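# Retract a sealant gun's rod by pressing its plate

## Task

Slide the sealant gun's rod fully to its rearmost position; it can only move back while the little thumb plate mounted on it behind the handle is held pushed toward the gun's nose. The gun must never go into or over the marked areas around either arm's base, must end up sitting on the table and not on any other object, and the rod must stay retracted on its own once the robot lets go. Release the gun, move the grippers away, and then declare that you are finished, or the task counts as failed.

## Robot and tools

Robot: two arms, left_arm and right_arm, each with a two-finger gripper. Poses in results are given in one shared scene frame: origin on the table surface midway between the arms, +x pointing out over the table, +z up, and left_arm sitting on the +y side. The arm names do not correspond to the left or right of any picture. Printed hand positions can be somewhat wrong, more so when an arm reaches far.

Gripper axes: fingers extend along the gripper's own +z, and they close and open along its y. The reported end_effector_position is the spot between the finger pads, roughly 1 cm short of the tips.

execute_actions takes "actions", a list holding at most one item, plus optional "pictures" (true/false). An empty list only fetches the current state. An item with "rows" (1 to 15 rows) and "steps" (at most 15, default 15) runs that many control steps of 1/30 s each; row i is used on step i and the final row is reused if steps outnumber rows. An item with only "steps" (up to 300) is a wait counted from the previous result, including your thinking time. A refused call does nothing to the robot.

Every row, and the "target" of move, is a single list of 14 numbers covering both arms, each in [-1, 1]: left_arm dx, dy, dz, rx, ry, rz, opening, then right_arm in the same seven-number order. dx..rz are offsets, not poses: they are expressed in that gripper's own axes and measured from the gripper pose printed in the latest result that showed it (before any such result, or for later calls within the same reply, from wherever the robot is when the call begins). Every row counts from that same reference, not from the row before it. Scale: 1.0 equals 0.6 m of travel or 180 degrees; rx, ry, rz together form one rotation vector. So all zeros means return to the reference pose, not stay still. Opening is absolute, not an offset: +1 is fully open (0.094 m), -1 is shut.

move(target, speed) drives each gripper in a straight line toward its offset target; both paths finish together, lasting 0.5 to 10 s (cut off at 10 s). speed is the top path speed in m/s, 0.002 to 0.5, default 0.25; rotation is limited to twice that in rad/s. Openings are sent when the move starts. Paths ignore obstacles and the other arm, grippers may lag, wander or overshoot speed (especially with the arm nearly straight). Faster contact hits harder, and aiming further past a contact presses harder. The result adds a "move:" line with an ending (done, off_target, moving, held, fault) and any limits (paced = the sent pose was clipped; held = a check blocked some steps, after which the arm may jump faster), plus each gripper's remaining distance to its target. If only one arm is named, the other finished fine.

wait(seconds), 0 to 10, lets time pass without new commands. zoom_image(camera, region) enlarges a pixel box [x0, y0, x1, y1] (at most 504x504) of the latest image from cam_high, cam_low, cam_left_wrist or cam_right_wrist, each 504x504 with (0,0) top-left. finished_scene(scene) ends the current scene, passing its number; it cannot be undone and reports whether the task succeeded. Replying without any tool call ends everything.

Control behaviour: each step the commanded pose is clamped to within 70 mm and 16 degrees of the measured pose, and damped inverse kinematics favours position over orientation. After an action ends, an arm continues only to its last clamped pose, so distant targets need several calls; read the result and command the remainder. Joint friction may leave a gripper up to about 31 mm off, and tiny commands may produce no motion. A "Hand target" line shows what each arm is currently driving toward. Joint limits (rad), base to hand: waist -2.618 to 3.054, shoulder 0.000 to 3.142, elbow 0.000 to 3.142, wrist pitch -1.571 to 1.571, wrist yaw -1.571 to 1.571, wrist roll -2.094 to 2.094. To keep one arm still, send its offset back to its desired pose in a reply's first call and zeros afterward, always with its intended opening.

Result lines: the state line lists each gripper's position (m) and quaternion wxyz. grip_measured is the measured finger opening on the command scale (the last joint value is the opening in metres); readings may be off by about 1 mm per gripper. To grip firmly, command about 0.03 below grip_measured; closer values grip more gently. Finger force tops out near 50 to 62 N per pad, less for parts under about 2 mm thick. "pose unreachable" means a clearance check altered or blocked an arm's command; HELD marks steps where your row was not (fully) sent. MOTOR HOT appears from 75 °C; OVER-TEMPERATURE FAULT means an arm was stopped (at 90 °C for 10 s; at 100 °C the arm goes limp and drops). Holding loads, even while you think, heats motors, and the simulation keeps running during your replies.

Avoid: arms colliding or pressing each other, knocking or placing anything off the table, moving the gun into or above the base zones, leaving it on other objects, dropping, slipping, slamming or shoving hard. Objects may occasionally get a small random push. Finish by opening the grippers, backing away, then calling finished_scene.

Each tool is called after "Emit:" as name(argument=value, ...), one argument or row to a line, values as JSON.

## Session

Emit:
execute_actions(
  actions=[],
)

Scene clock: 0.00 s of 4150.00 s.
left_arm: end_effector_position=(+0.2118, +0.0826, +0.3788) grip_measured=+1.000 end_effector_quat_wxyz=(+0.245, +0.070, +0.841, -0.478) | right_arm: end_effector_position=(+0.2138, -0.5152, +0.3830) grip_measured=+1.000 end_effector_quat_wxyz=(+0.110, +0.214, +0.764, -0.599)
Joint positions: left_arm=[-0.648  1.274  1.548 -0.818  0.613 -0.679  0.094] | right_arm=[-0.439  1.501  1.724 -1.227  1.26  -0.134  0.094]
Joint velocities: left_arm=[-0.012 -0.022  0.012  0.022 -0.066  0.037  0.   ] | right_arm=[ 0.007  0.032 -0.012 -0.007 -0.022 -0.051  0.   ]
Hand target (left_arm): +0.212, +0.083, +0.379; +0.245, +0.070, +0.841, -0.478
Hand target (right_arm): +0.214, -0.515, +0.383; +0.110, +0.214, +0.764, -0.599

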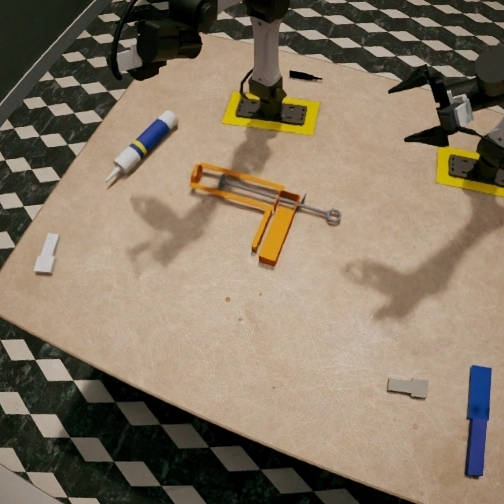

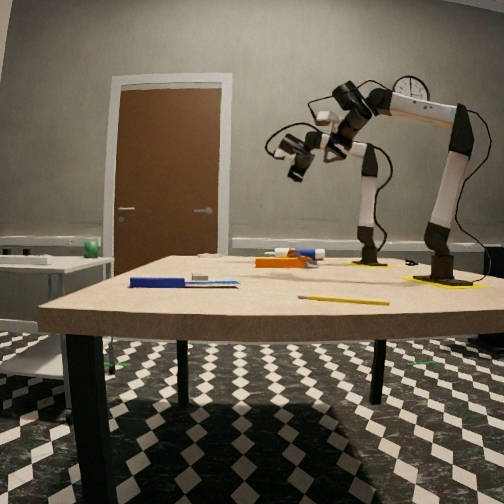

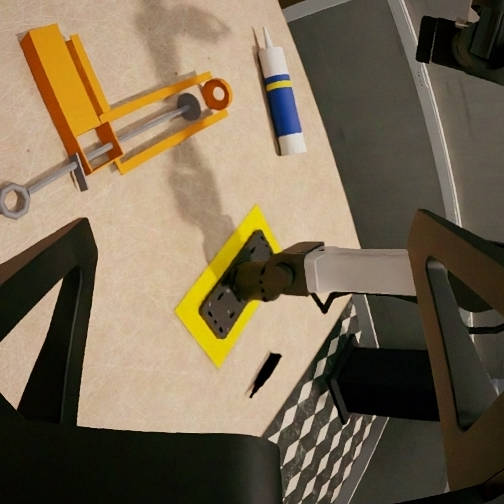

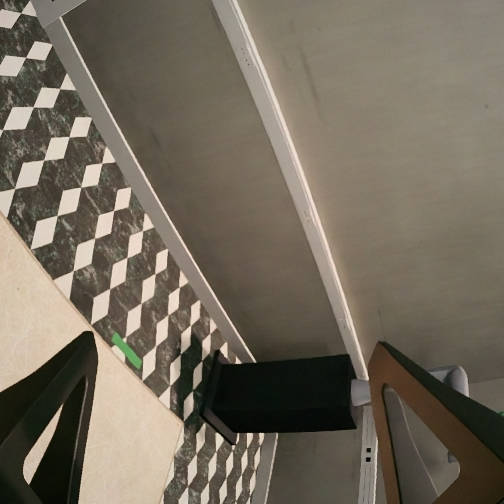

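Emit:
move(
  target=[0.188,0.385,0.265,-0.186,0.147,-0.079,-0.58, 0.305,0.577,-0.55,-0.414,0.076,-0.148,-0.2],
  speed=0.3,
)

Scene clock: 30.30 s of 4150.00 s.
left_arm: end_effector_position=(+0.2397, +0.0633, +0.0744) grip_measured=-0.578 end_effector_quat_wxyz=(-0.010, +0.005, +0.977, -0.213) | right_arm: end_effector_position=(+0.2424, -0.0976, +0.0994) grip_measured=-0.198 end_effector_quat_wxyz=(+0.013, +0.005, +1.000, -0.003)
Joint positions: left_arm=[-0.756  1.841  1.339 -0.835  0.363 -0.634  0.02 ] | right_arm=[ 0.428  1.769  1.421 -1.204  0.02   0.614  0.038]
Joint velocities: left_arm=[-0.007 -0.007 -0.017  0.051 -0.051 -0.022  0.   ] | right_arm=[-0.002 -0.012  0.007 -0.095 -0.066 -0.022  0.   ]
Hand target (left_arm): +0.244, +0.058, +0.077; -0.002, +0.007, +0.977, -0.215
Hand target (right_arm): +0.238, -0.095, +0.092; +0.004, -0.002, +1.000, -0.004
Off the commanded pose (left_arm): 0.012 m, 1 deg.
Off the commanded pose (right_arm): 0.010 m, 2 deg.
After step 90, 24.27 s passed at rest.
move: off_target (left_arm)

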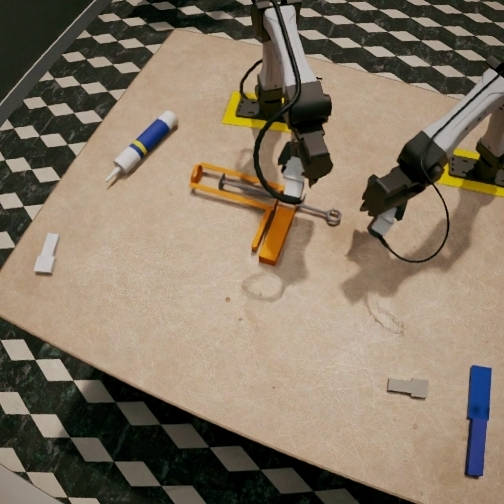

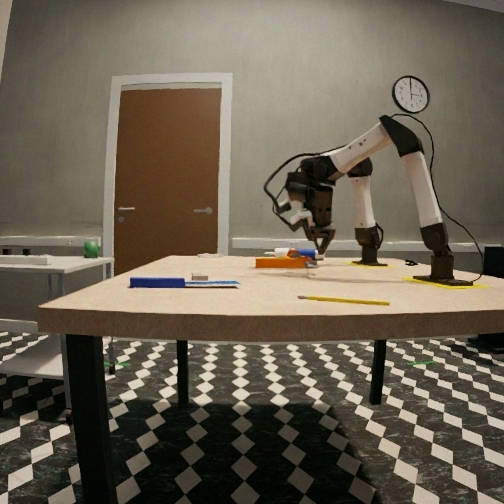

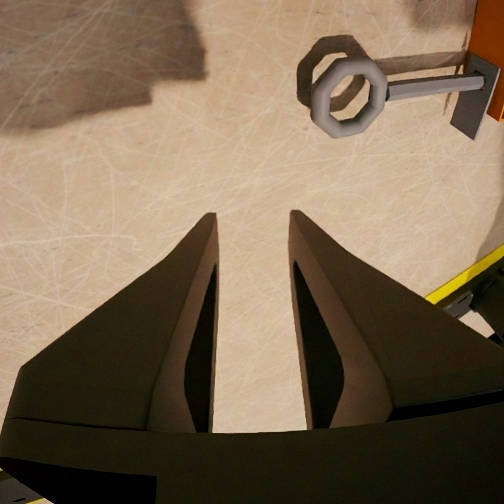

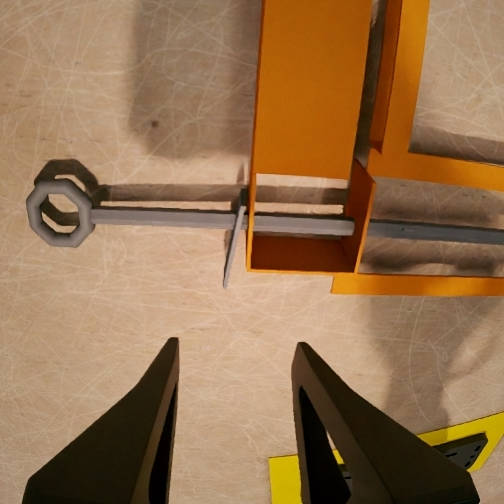

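Emit:
move(
  target=[-0.035,-0.047,0.05,0,-0.005,0,-0.58, -0.017,0,0.087,0,0.008,0,-0.3],
  speed=0.1,
)

Scene clock: 51.67 s of 4150.00 s.
left_arm: end_effector_position=(+0.2545, +0.0307, +0.0579) grip_measured=-0.578 end_effector_quat_wxyz=(-0.009, +0.002, +0.977, -0.211) | right_arm: end_effector_position=(+0.2543, -0.0943, +0.0551) grip_measured=-0.298 end_effector_quat_wxyz=(+0.009, +0.002, +1.000, -0.002)
Joint positions: left_arm=[-0.806  1.967  1.441 -0.793  0.347 -0.691  0.02 ] | right_arm=[ 0.412  1.849  1.342 -1.051  0.013  0.593  0.033]
Joint velocities: left_arm=[ 0.002 -0.022 -0.012 -0.051 -0.081 -0.037 -0.   ] | right_arm=[-0.002 -0.022  0.012 -0.007 -0.095  0.022  0.001]
Hand target (left_arm): +0.260, +0.025, +0.059; -0.002, +0.003, +0.977, -0.214
Hand target (right_arm): +0.253, -0.098, +0.048; +0.001, +0.005, +1.000, -0.003
Off the commanded pose (left_arm): 0.008 m, 1 deg.
Off the commanded pose (right_arm): 0.008 m, 1 deg.
After step 90, 17.33 s passed at rest.
move: done

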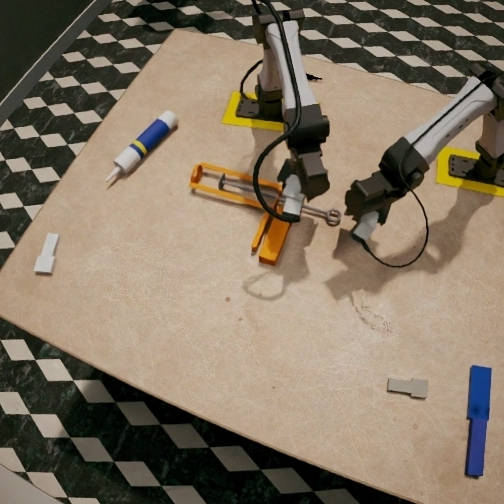

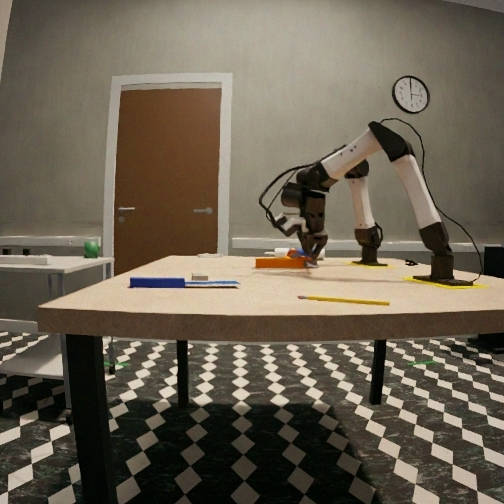

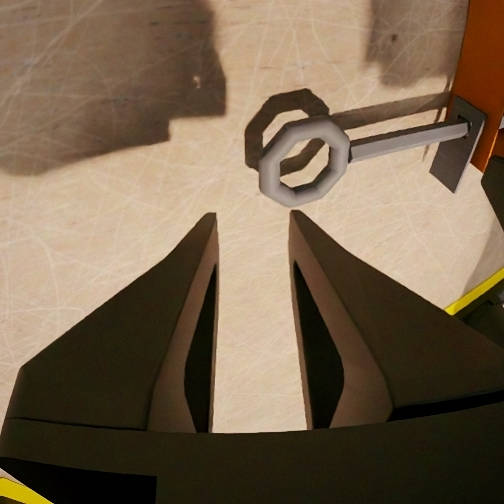

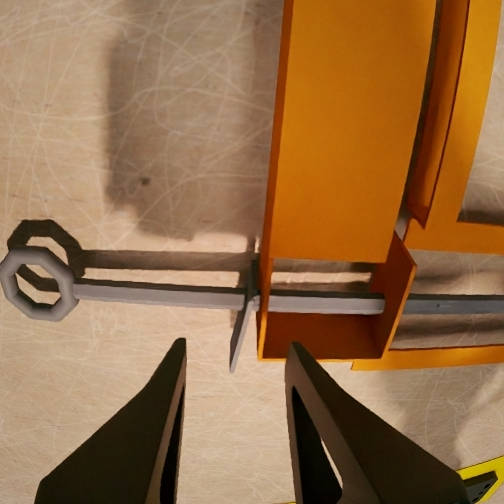

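Emit:
move(
  target=[0,-0.014,0.042,0,0,0,-0.6, 0.018,-0.015,0.035,0,0.004,0,-0.35],
  speed=0.06,
)

Scene clock: 66.37 s of 4150.00 s.
left_arm: end_effector_position=(+0.2528, +0.0154, +0.0429) grip_measured=-0.598 end_effector_quat_wxyz=(-0.011, +0.003, +0.977, -0.213) | right_arm: end_effector_position=(+0.2458, -0.1000, +0.0340) grip_measured=-0.348 end_effector_quat_wxyz=(+0.003, +0.000, +1.000, -0.006)
Joint positions: left_arm=[-0.837  2.012  1.441 -0.737  0.345 -0.722  0.019] | right_arm=[ 0.412  1.849  1.254 -0.977  0.014  0.59   0.031]
Joint velocities: left_arm=[-0.012  0.007  0.002  0.066 -0.037  0.007 -0.001] | right_arm=[ 0.002 -0.017 -0.007  0.022 -0.007 -0.037  0.   ]
Hand target (left_arm): +0.254, +0.013, +0.039; -0.010, +0.002, +0.977, -0.212
Hand target (right_arm): +0.244, -0.103, +0.034; +0.003, +0.002, +1.000, -0.002
Off the commanded pose (left_arm): 0.005 m, 0 deg.
Off the commanded pose (right_arm): 0.004 m, 1 deg.
After step 90, 10.90 s passed at rest.
move: done

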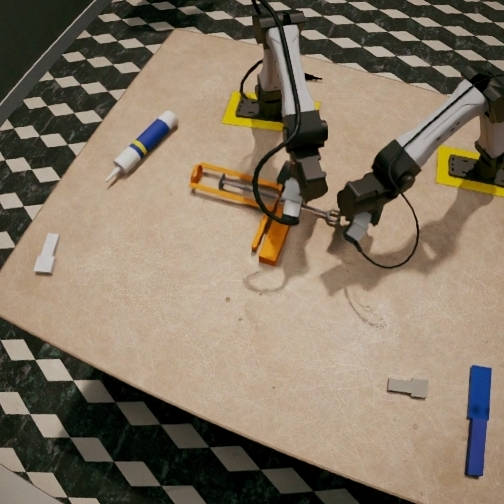

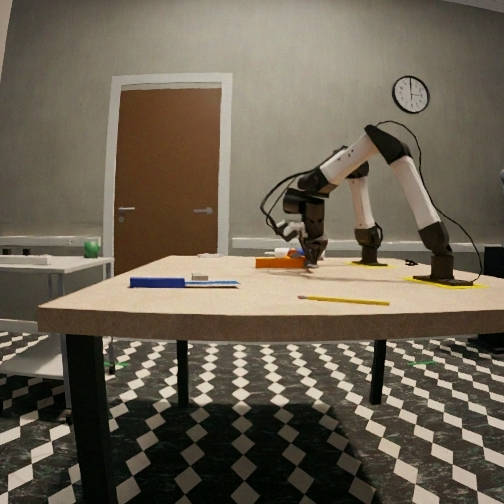

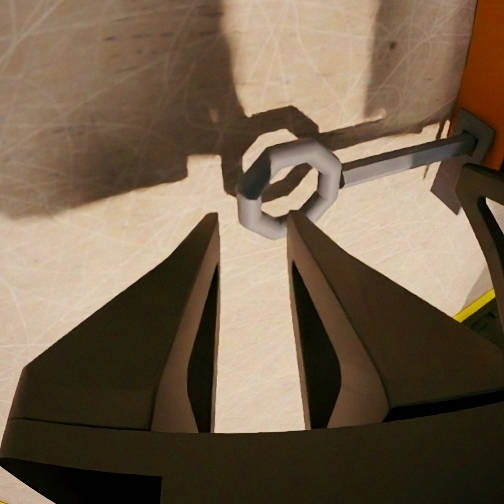

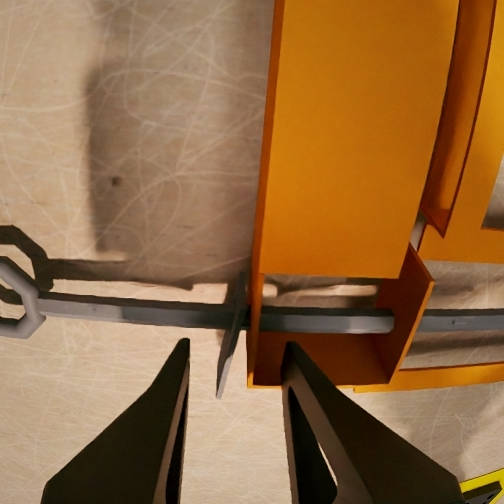

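Emit:
zoom_image(
  camera="cam_low",
  region=[280, 220, 345, 280],
)

Emit:
zoom_image(
  camera="cam_left_wrist",
  region=[384, 80, 504, 260],
)

Region (280, 220, 345, 280) of cam_low's 504x504 image, scaled by 7.754, with more detail than that image has; it fills the top 465 rows of this view, and the rest is white.

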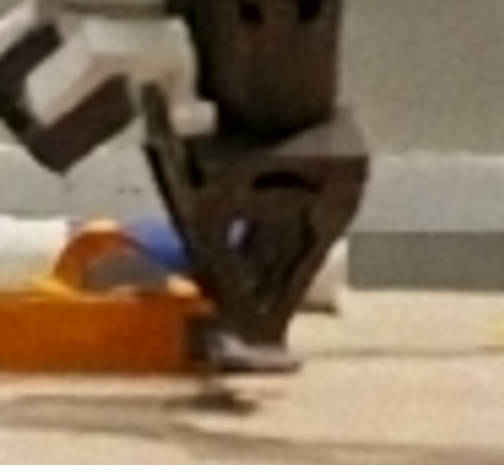

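Region (384, 80, 504, 260) of cam_left_wrist's 504x504 image, scaled by 2.800, with more detail than that image has.

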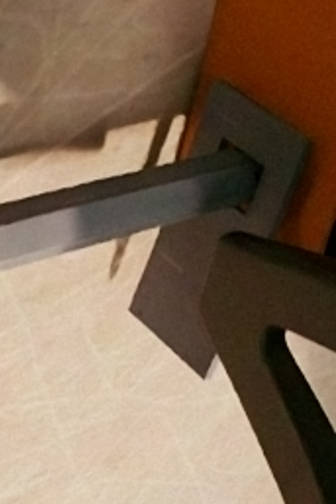

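Emit:
move(
  target=[0,0,0,0,0,0,-0.6, -0.014,0.004,0.016,0,0,0,-0.4],
  speed=0.03,
)

Scene clock: 81.73 s of 4150.00 s.
left_arm: end_effector_position=(+0.2532, +0.0151, +0.0430) grip_measured=-0.598 end_effector_quat_wxyz=(-0.011, +0.002, +0.977, -0.214) | right_arm: end_effector_position=(+0.2478, -0.0989, +0.0280) grip_measured=-0.398 end_effector_quat_wxyz=(+0.002, -0.001, +1.000, -0.007)
Joint positions: left_arm=[-0.837  2.012  1.441 -0.735  0.345 -0.724  0.019] | right_arm=[ 0.412  1.868  1.254 -0.961  0.015  0.587  0.028]
Joint velocities: left_arm=[-0.002 -0.007 -0.012  0.022  0.007  0.007  0.001] | right_arm=[-0.002 -0.017 -0.002  0.022  0.022  0.007 -0.001]
Hand target (left_arm): +0.253, +0.015, +0.043; -0.011, +0.003, +0.977, -0.214
Hand target (right_arm): +0.254, -0.098, +0.025; +0.004, +0.000, +1.000, -0.006
Off the commanded pose (left_arm): 0.001 m, 0 deg.
Off the commanded pose (right_arm): 0.007 m, 0 deg.
After step 90, 11.67 s passed at rest.
move: done

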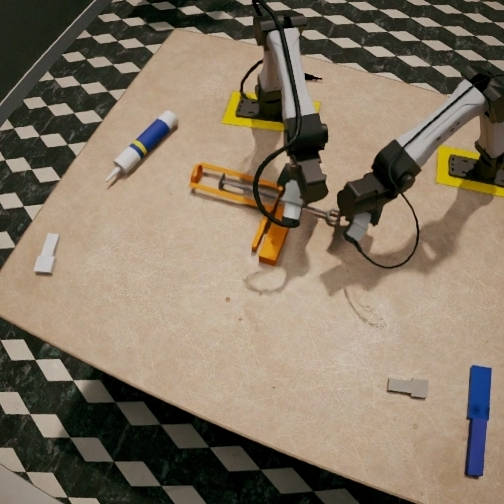

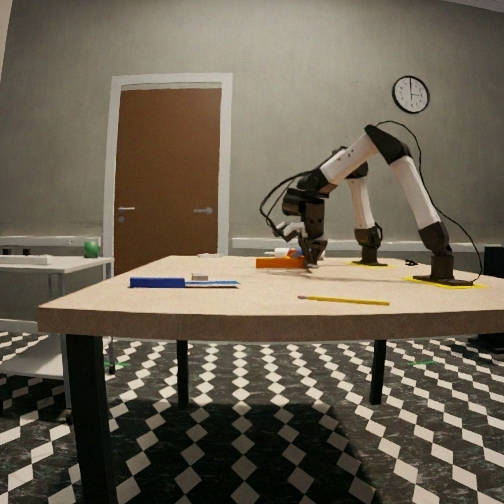

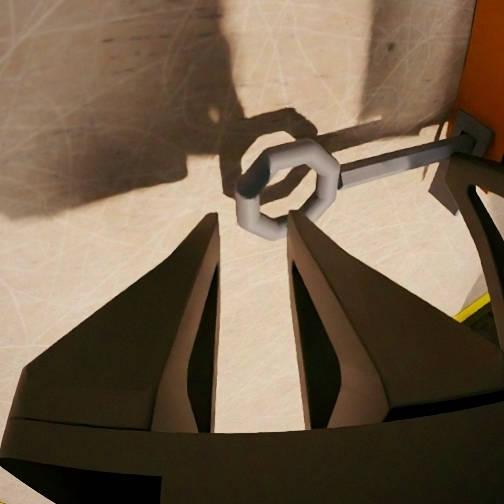

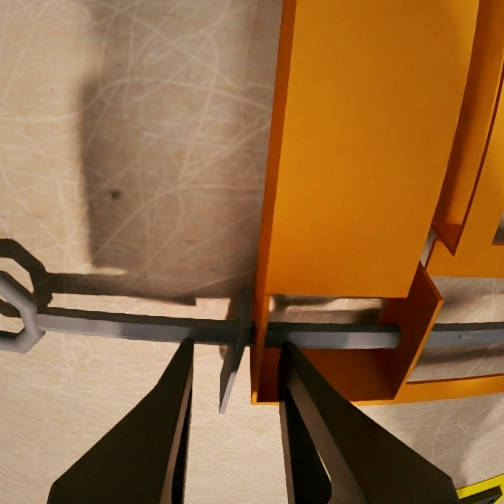

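Emit:
move(
  target=[0,0,0,0,0,0,-0.6, 0,0,0,0,0,0,-0.94],
)

Scene clock: 88.20 s of 4150.00 s.
left_arm: end_effector_position=(+0.2532, +0.0151, +0.0430) grip_measured=-0.598 end_effector_quat_wxyz=(-0.011, +0.002, +0.977, -0.214) | right_arm: end_effector_position=(+0.2479, -0.1008, +0.0280) grip_measured=-0.914 end_effector_quat_wxyz=(+0.003, -0.002, +1.000, -0.012)
Joint positions: left_arm=[-0.837  2.012  1.441 -0.735  0.345 -0.724  0.019] | right_arm=[ 0.412  1.868  1.254 -0.965  0.024  0.586  0.004]
Joint velocities: left_arm=[ 0.007 -0.002  0.007 -0.081 -0.037 -0.037  0.001] | right_arm=[-0.007  0.002  0.002  0.007  0.037  0.007  0.001]
Hand target (left_arm): +0.253, +0.015, +0.043; -0.011, +0.002, +0.977, -0.214
Hand target (right_arm): +0.248, -0.099, +0.028; +0.002, -0.001, +1.000, -0.007
Off the commanded pose (left_arm): 0.000 m, 0 deg.
Off the commanded pose (right_arm): 0.002 m, 1 deg.
After step 90, 2.77 s passed at rest.
move: done

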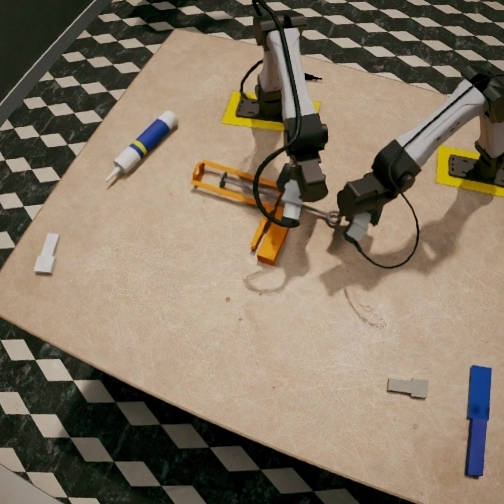

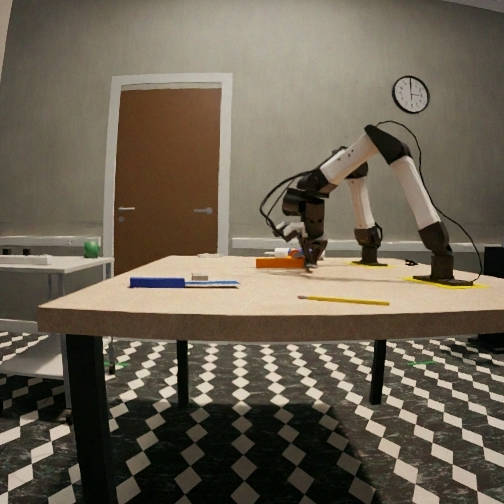

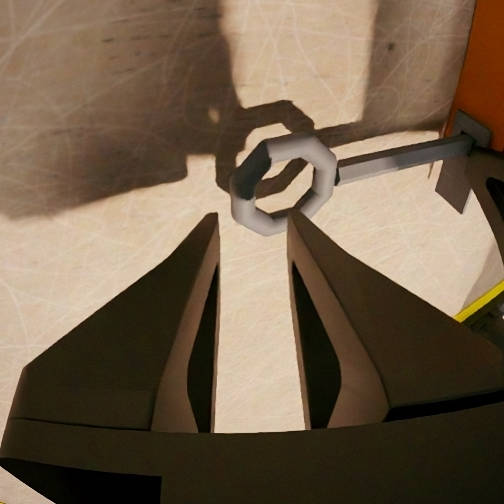

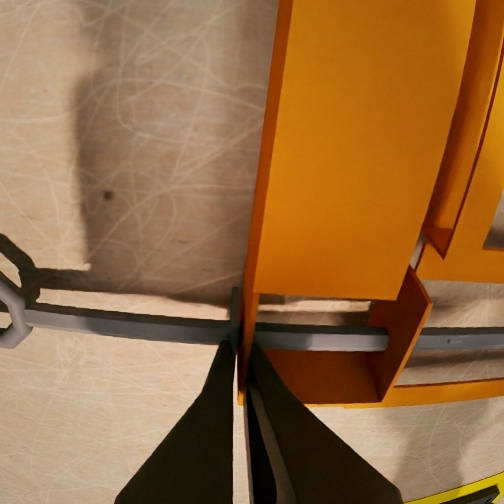

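Emit:
move(
  target=[-0.005,0.007,0.028,0,0,0,-0.62, 0,0,0,0,0,0,-0.95],
  speed=0.04,
)

Scene clock: 92.80 s of 4150.00 s.
left_arm: end_effector_position=(+0.2595, +0.0101, +0.0366) grip_measured=-0.618 end_effector_quat_wxyz=(-0.003, +0.004, +0.975, -0.221) | right_arm: end_effector_position=(+0.2479, -0.1008, +0.0280) grip_measured=-0.914 end_effector_quat_wxyz=(+0.003, -0.002, +1.000, -0.012)
Joint positions: left_arm=[-0.837  2.033  1.441 -0.692  0.345 -0.724  0.018] | right_arm=[ 0.412  1.868  1.254 -0.965  0.024  0.586  0.004]
Joint velocities: left_arm=[-0.017 -0.007  0.002  0.095  0.037  0.007  0.   ] | right_arm=[-0.012  0.012  0.007 -0.007 -0.022  0.007 -0.   ]
Hand target (left_arm): +0.255, +0.012, +0.026; -0.011, +0.002, +0.977, -0.214
Hand target (right_arm): +0.248, -0.101, +0.028; +0.003, -0.002, +1.000, -0.012
Off the commanded pose (left_arm): 0.011 m, 1 deg.
Off the commanded pose (right_arm): 0.000 m, 0 deg.
After step 90, 0.77 s passed at rest.
move: off_target (left_arm)

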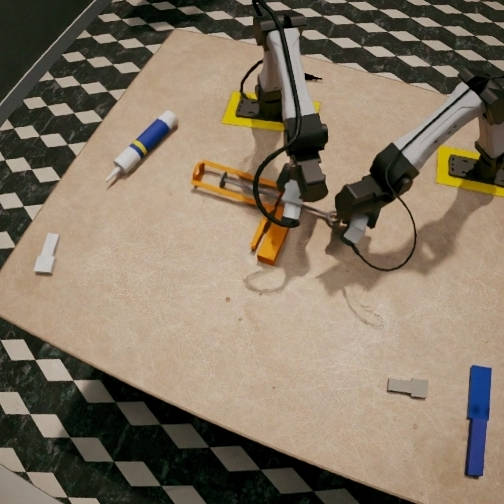

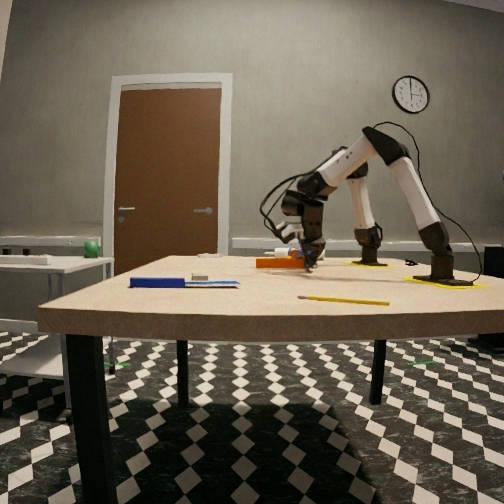

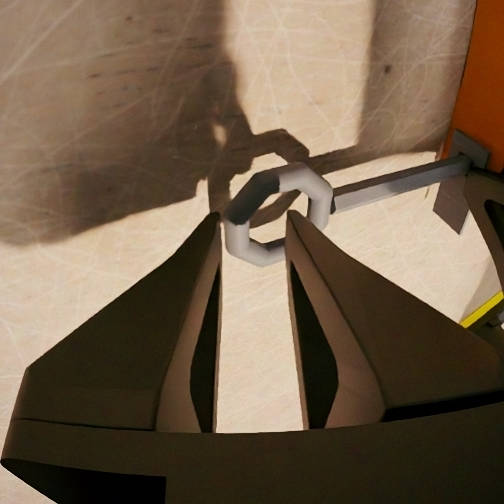

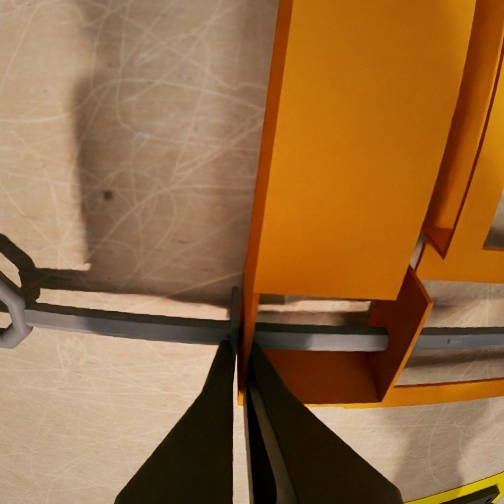

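Emit:
move(
  target=[0.007,0.022,0.034,-0.0116,0.0135,-0.0065,-0.62, 0,0,0,0,0,0,-0.95],
  speed=0.03,
)

Scene clock: 99.20 s of 4150.00 s.
left_arm: end_effector_position=(+0.2579, +0.0107, +0.0268) grip_measured=-0.618 end_effector_quat_wxyz=(-0.012, +0.002, +0.977, -0.215) | right_arm: end_effector_position=(+0.2479, -0.1008, +0.0280) grip_measured=-0.914 end_effector_quat_wxyz=(+0.003, -0.002, +1.000, -0.012)
Joint positions: left_arm=[-0.837  2.057  1.441 -0.691  0.348 -0.724  0.018] | right_arm=[ 0.412  1.868  1.254 -0.965  0.024  0.586  0.004]
Joint velocities: left_arm=[-0.017  0.007  0.002  0.007 -0.007  0.007 -0.001] | right_arm=[-0.022  0.007  0.002  0.081  0.037  0.051 -0.002]
Hand target (left_arm): +0.254, +0.013, +0.013; -0.026, -0.001, +0.979, -0.203
Hand target (right_arm): +0.248, -0.101, +0.028; +0.003, -0.002, +1.000, -0.012
Off the commanded pose (left_arm): 0.015 m, 2 deg.
Off the commanded pose (right_arm): 0.000 m, 0 deg.
After step 90, 2.17 s passed at rest.
move: off_target (left_arm)

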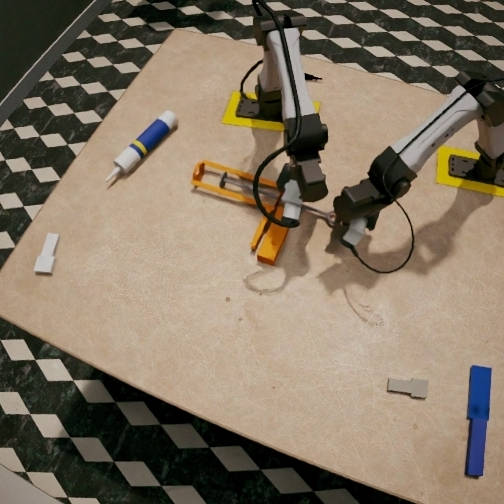

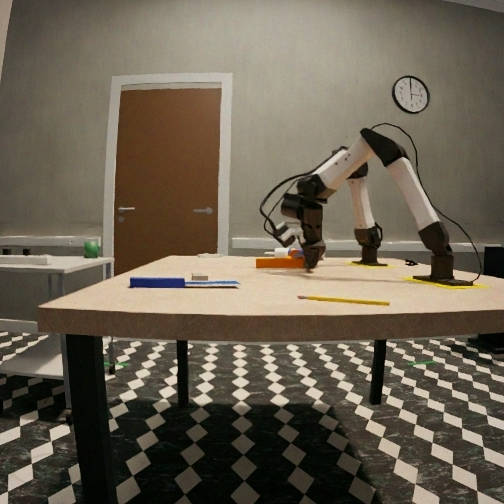

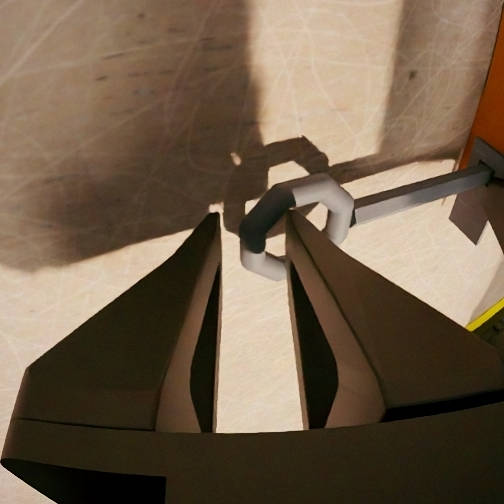

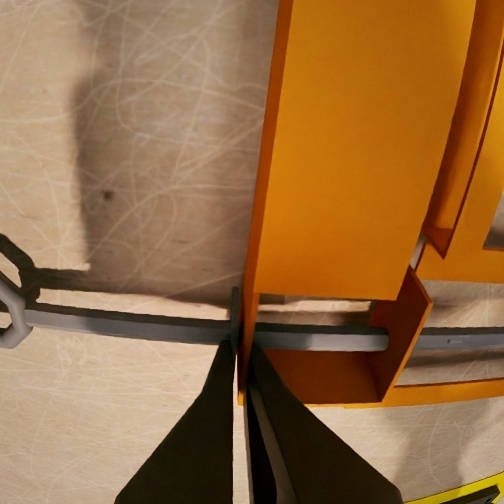

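Emit:
move(
  target=[0.006,0.018,0.028,-0.0097,0.0112,-0.0054,-0.56, 0,0,0,0,0,0,-0.95],
  speed=0.03,
)

Emit:
zoom_image(
  camera="cam_left_wrist",
  region=[180, 140, 400, 320],
)

Scene clock: 105.70 s of 4150.00 s.
left_arm: end_effector_position=(+0.2551, +0.0104, +0.0209) grip_measured=-0.562 end_effector_quat_wxyz=(-0.023, +0.002, +0.977, -0.214) | right_arm: end_effector_position=(+0.2479, -0.1008, +0.0280) grip_measured=-0.914 end_effector_quat_wxyz=(+0.003, -0.000, +1.000, -0.012)
Joint positions: left_arm=[-0.837  2.073  1.441 -0.692  0.361 -0.724  0.021] | right_arm=[ 0.412  1.868  1.254 -0.965  0.024  0.589  0.004]
Joint velocities: left_arm=[-0.007 -0.002 -0.007 -0.037  0.051  0.066 -0.001] | right_arm=[-0.002  0.022 -0.002  0.022 -0.007  0.007 -0.001]
Hand target (left_arm): +0.253, +0.014, +0.007; -0.031, -0.001, +0.979, -0.200
Hand target (right_arm): +0.248, -0.101, +0.028; +0.003, -0.002, +1.000, -0.012
Off the commanded pose (left_arm): 0.014 m, 2 deg.
Off the commanded pose (right_arm): 0.000 m, 0 deg.
After step 90, 2.43 s passed at rest.
move: off_target (left_arm)

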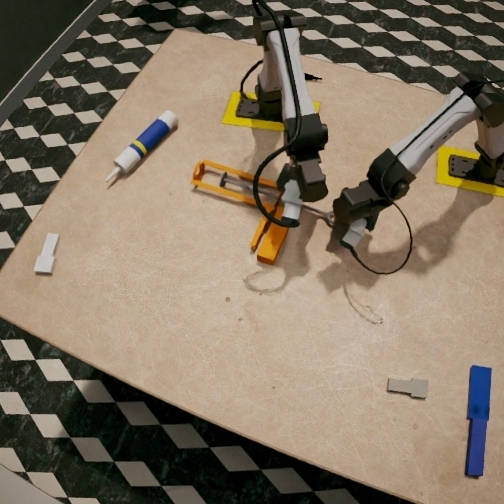

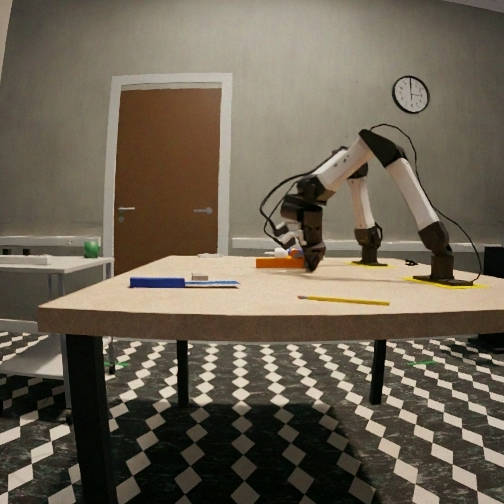

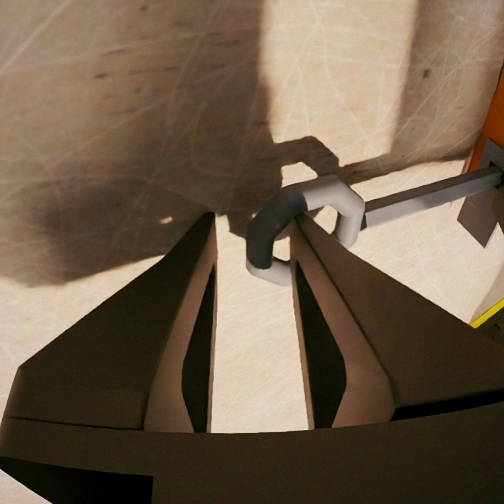

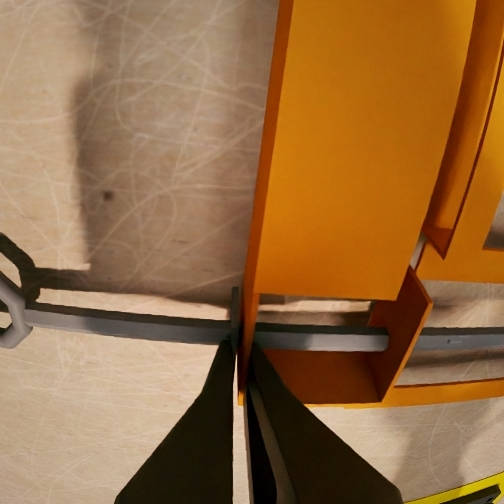

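Region (180, 140, 400, 320) of cam_left_wrist's 504x504 image, scaled by 2.291, with more detail than that image has; it fills the top 412 rows of this view, and the rest is white.

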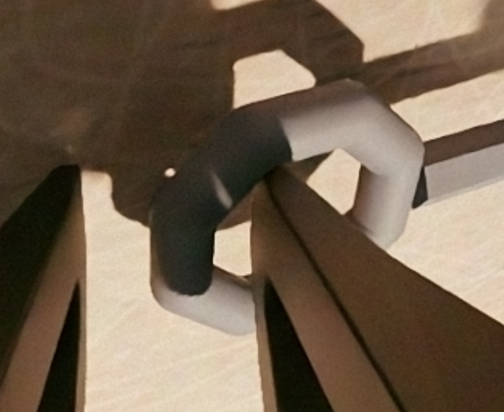

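Emit:
execute_actions(
  actions=[
    {"rows":[[0,-0.005,0,0,0,0,-0.9,0,0,0,0,0,0,-0.95]],"steps":15},
  ],
)

Emit:
execute_actions(
  actions=[
    {"rows":[[0,0.01,-0.004,-0.006,0,0,-0.92,0,-0.01,0,0.007,0,0,-0.95],[0,0.02,-0.008,-0.012,0,0,-0.92,0,-0.02,0,0.014,0,0,-0.95],[0,0.03,-0.012,-0.018,0,0,-0.92,0,-0.03,0,0.021,0,0,-0.95],[0,0.04,-0.016,-0.024,0,0,-0.92,0,-0.04,0,0.028,0,0,-0.95],[-0.002,0.05,-0.02,-0.03,0,0,-0.92,0,-0.05,0,0.035,0,0,-0.95],[-0.002,0.06,-0.025,-0.036,0,0,-0.92,0,-0.06,0,0.042,0,0,-0.95],[-0.003,0.07,-0.029,-0.042,0,0,-0.92,0,-0.068,0,0.048,0,0,-0.95],[-0.003,0.08,-0.033,-0.048,0,0,-0.92,0,-0.075,0,0.052,0,0,-0.95]],"steps":15},
  ],
)

Scene clock: 115.60 s of 4150.00 s.
left_arm: end_effector_position=(+0.2521, +0.0078, +0.0216) grip_measured=-0.825 end_effector_quat_wxyz=(-0.026, +0.009, +0.976, -0.218) | right_arm: end_effector_position=(+0.2481, -0.1010, +0.0280) grip_measured=-0.914 end_effector_quat_wxyz=(+0.004, +0.000, +1.000, -0.013)
Joint positions: left_arm=[-0.842  2.073  1.441 -0.693  0.373 -0.714  0.008] | right_arm=[ 0.412  1.868  1.254 -0.965  0.026  0.59   0.004]
Joint velocities: left_arm=[ 0.012  0.017  0.002 -0.037 -0.037  0.037  0.   ] | right_arm=[-0.002 -0.002 -0.002  0.022 -0.022  0.081 -0.001]
Hand target (left_arm): +0.255, +0.008, +0.022; -0.023, +0.002, +0.976, -0.214
Hand target (right_arm): +0.248, -0.101, +0.028; +0.003, -0.000, +1.000, -0.012
Off the commanded pose (left_arm): 0.003 m, 1 deg.
Off the commanded pose (right_arm): 0.000 m, 0 deg.
Steps of this call (steps 1 to 90: nothing new was sent; then 6.40 s passed at rest; steps 91 to 105: all 15 steps of this action). Readings (end_effector_position):
91: left_arm (+0.2546, +0.0096, +0.0213) | right_arm (+0.2479, -0.1007, +0.0280)
92: left_arm (+0.2537, +0.0082, +0.0216) | right_arm (+0.2481, -0.1006, +0.0280)
94: left_arm (+0.2522, +0.0078, +0.0215) | right_arm (+0.2481, -0.1010, +0.0280)
98: left_arm (+0.2521, +0.0078, +0.0216) | right_arm (+0.2481, -0.1010, +0.0280)
105: the state above

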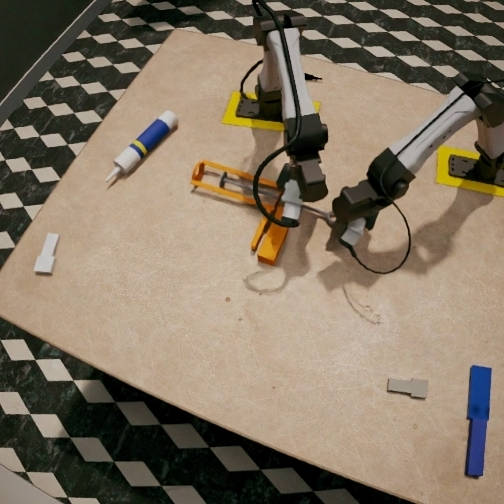

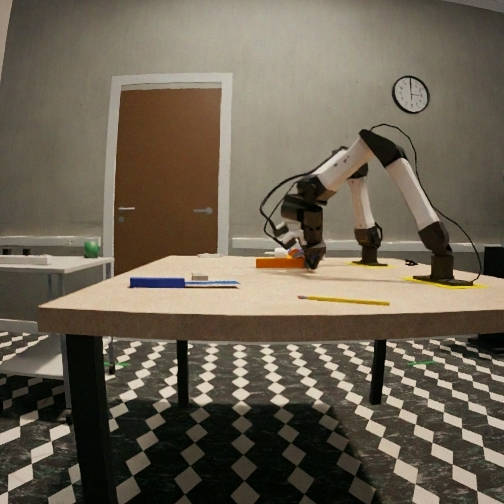

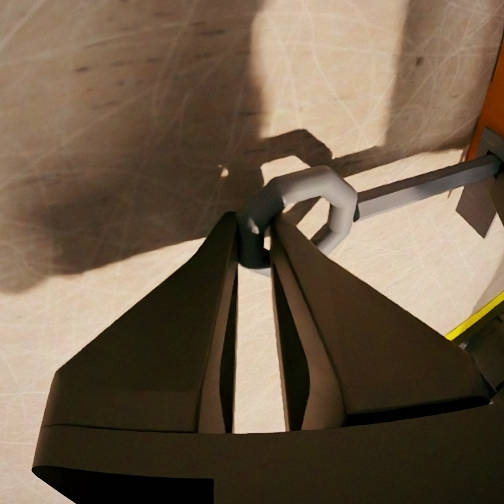

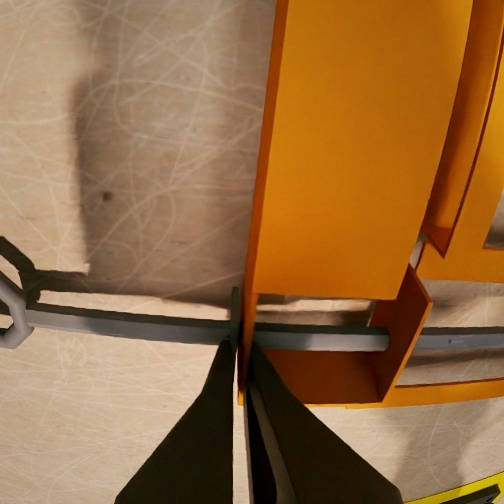

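Scene clock: 116.10 s of 4150.00 s.
left_arm: end_effector_position=(+0.2578, +0.0237, +0.0219) grip_measured=-0.825 end_effector_quat_wxyz=(-0.022, +0.025, +0.978, -0.205) | right_arm: end_effector_position=(+0.2517, -0.1039, +0.0281) grip_measured=-0.914 end_effector_quat_wxyz=(+0.009, -0.001, +1.000, -0.016)
Joint positions: left_arm=[-0.811  2.065  1.441 -0.729  0.356 -0.645  0.008] | right_arm=[ 0.405  1.868  1.254 -0.959  0.037  0.58   0.004]
Joint velocities: left_arm=[ 0.007 -0.002 -0.007 -0.051 -0.11   0.007  0.   ] | right_arm=[-0.007  0.017 -0.007 -0.007 -0.095  0.051  0.   ]
Hand target (left_arm): +0.255, +0.058, +0.019; -0.026, +0.013, +0.989, -0.146
Hand target (right_arm): +0.248, -0.143, +0.030; +0.002, -0.002, +0.996, -0.091
Off the commanded pose (left_arm): 0.036 m, 7 deg.
Off the commanded pose (right_arm): 0.042 m, 9 deg.
Steps of this call (steps 1 to 15: all 15 steps of this action). Readings (end_effector_position):
1: left_arm (+0.2520, +0.0078, +0.0215) | right_arm (+0.2482, -0.1011, +0.0280)
2: left_arm (+0.2521, +0.0081, +0.0215) | right_arm (+0.2482, -0.1013, +0.0280)
4: left_arm (+0.2528, +0.0087, +0.0221) | right_arm (+0.2482, -0.1016, +0.0280)
8: left_arm (+0.2545, +0.0125, +0.0226) | right_arm (+0.2490, -0.1022, +0.0280)
15: the state above

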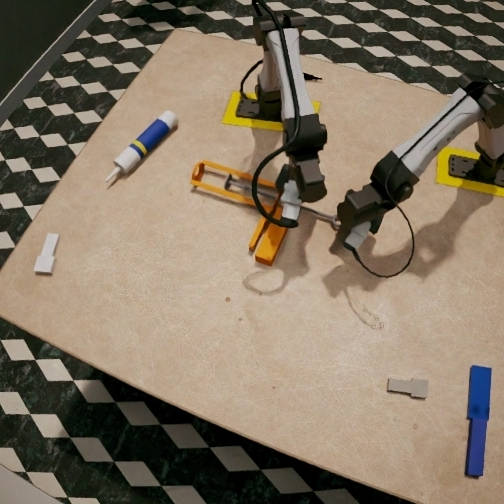

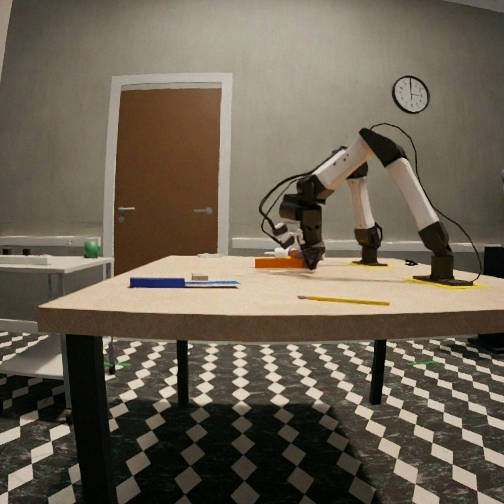

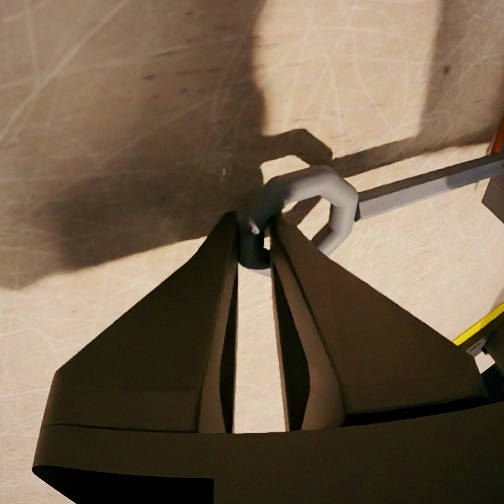

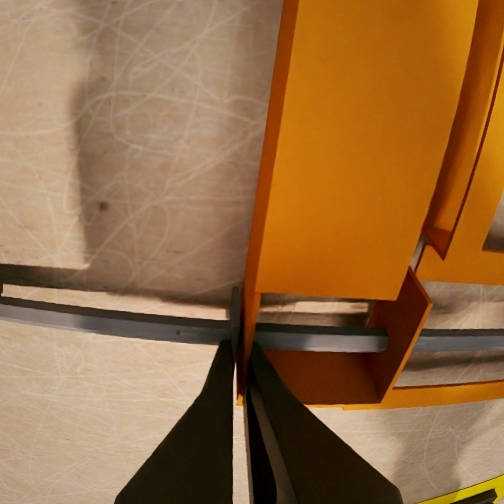

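Emit:
execute_actions(
  actions=[],
)

Scene clock: 130.90 s of 4150.00 s.
left_arm: end_effector_position=(+0.2578, +0.0244, +0.0218) grip_measured=-0.825 end_effector_quat_wxyz=(-0.021, +0.025, +0.979, -0.203) | right_arm: end_effector_position=(+0.2517, -0.1039, +0.0281) grip_measured=-0.914 end_effector_quat_wxyz=(+0.009, -0.001, +1.000, -0.016)
Joint positions: left_arm=[-0.811  2.065  1.441 -0.732  0.353 -0.643  0.008] | right_arm=[ 0.405  1.868  1.254 -0.959  0.037  0.58   0.004]
Joint velocities: left_arm=[-0.002 -0.002 -0.002 -0.007 -0.037 -0.037 -0.   ] | right_arm=[-0.017  0.007 -0.002  0.007  0.037  0.022  0.   ]
Hand target (left_arm): +0.255, +0.058, +0.019; -0.026, +0.013, +0.989, -0.146
Hand target (right_arm): +0.248, -0.143, +0.030; +0.002, -0.002, +0.996, -0.091
Off the commanded pose (left_arm): 0.035 m, 7 deg.
Off the commanded pose (right_arm): 0.042 m, 9 deg.
Steps of this call (steps 1 to 90: nothing new was sent; then 11.80 s passed at rest). Readings (end_effector_position):
1: left_arm (+0.2578, +0.0239, +0.0218) | right_arm (+0.2517, -0.1039, +0.0281)
2: left_arm (+0.2578, +0.0241, +0.0218) | right_arm (+0.2517, -0.1039, +0.0281)
4: left_arm (+0.2579, +0.0242, +0.0219) | right_arm (+0.2517, -0.1039, +0.0281)
8: left_arm (+0.2579, +0.0243, +0.0218) | right_arm (+0.2517, -0.1039, +0.0281)
90: the state above

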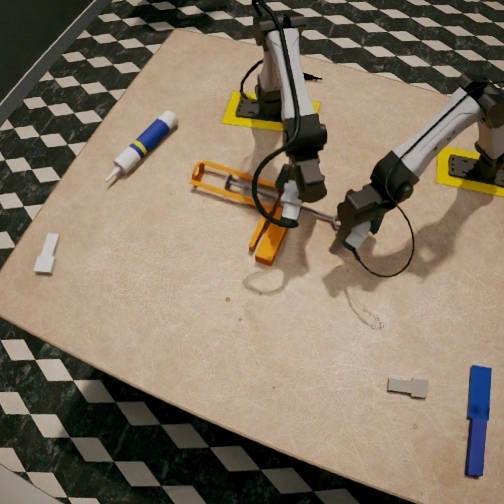

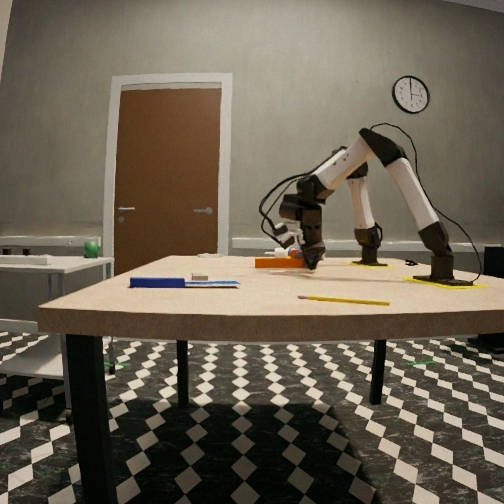

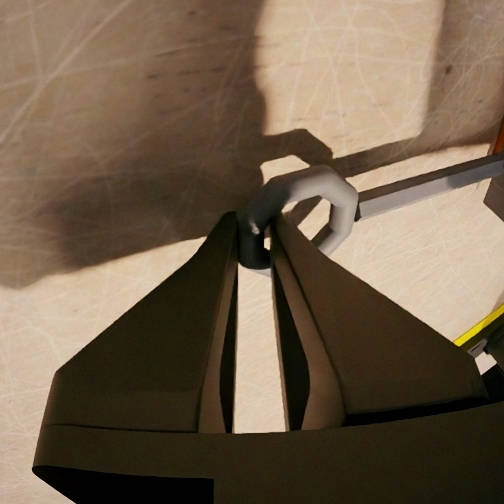

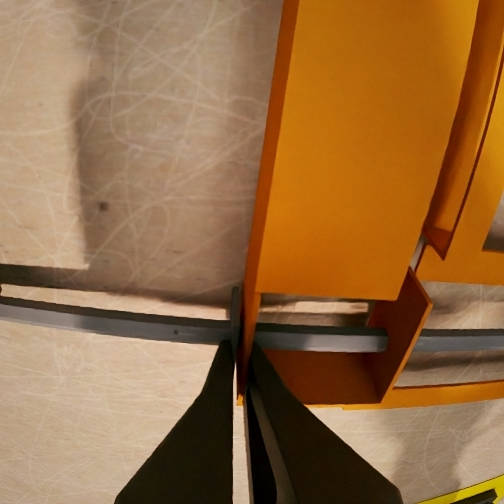

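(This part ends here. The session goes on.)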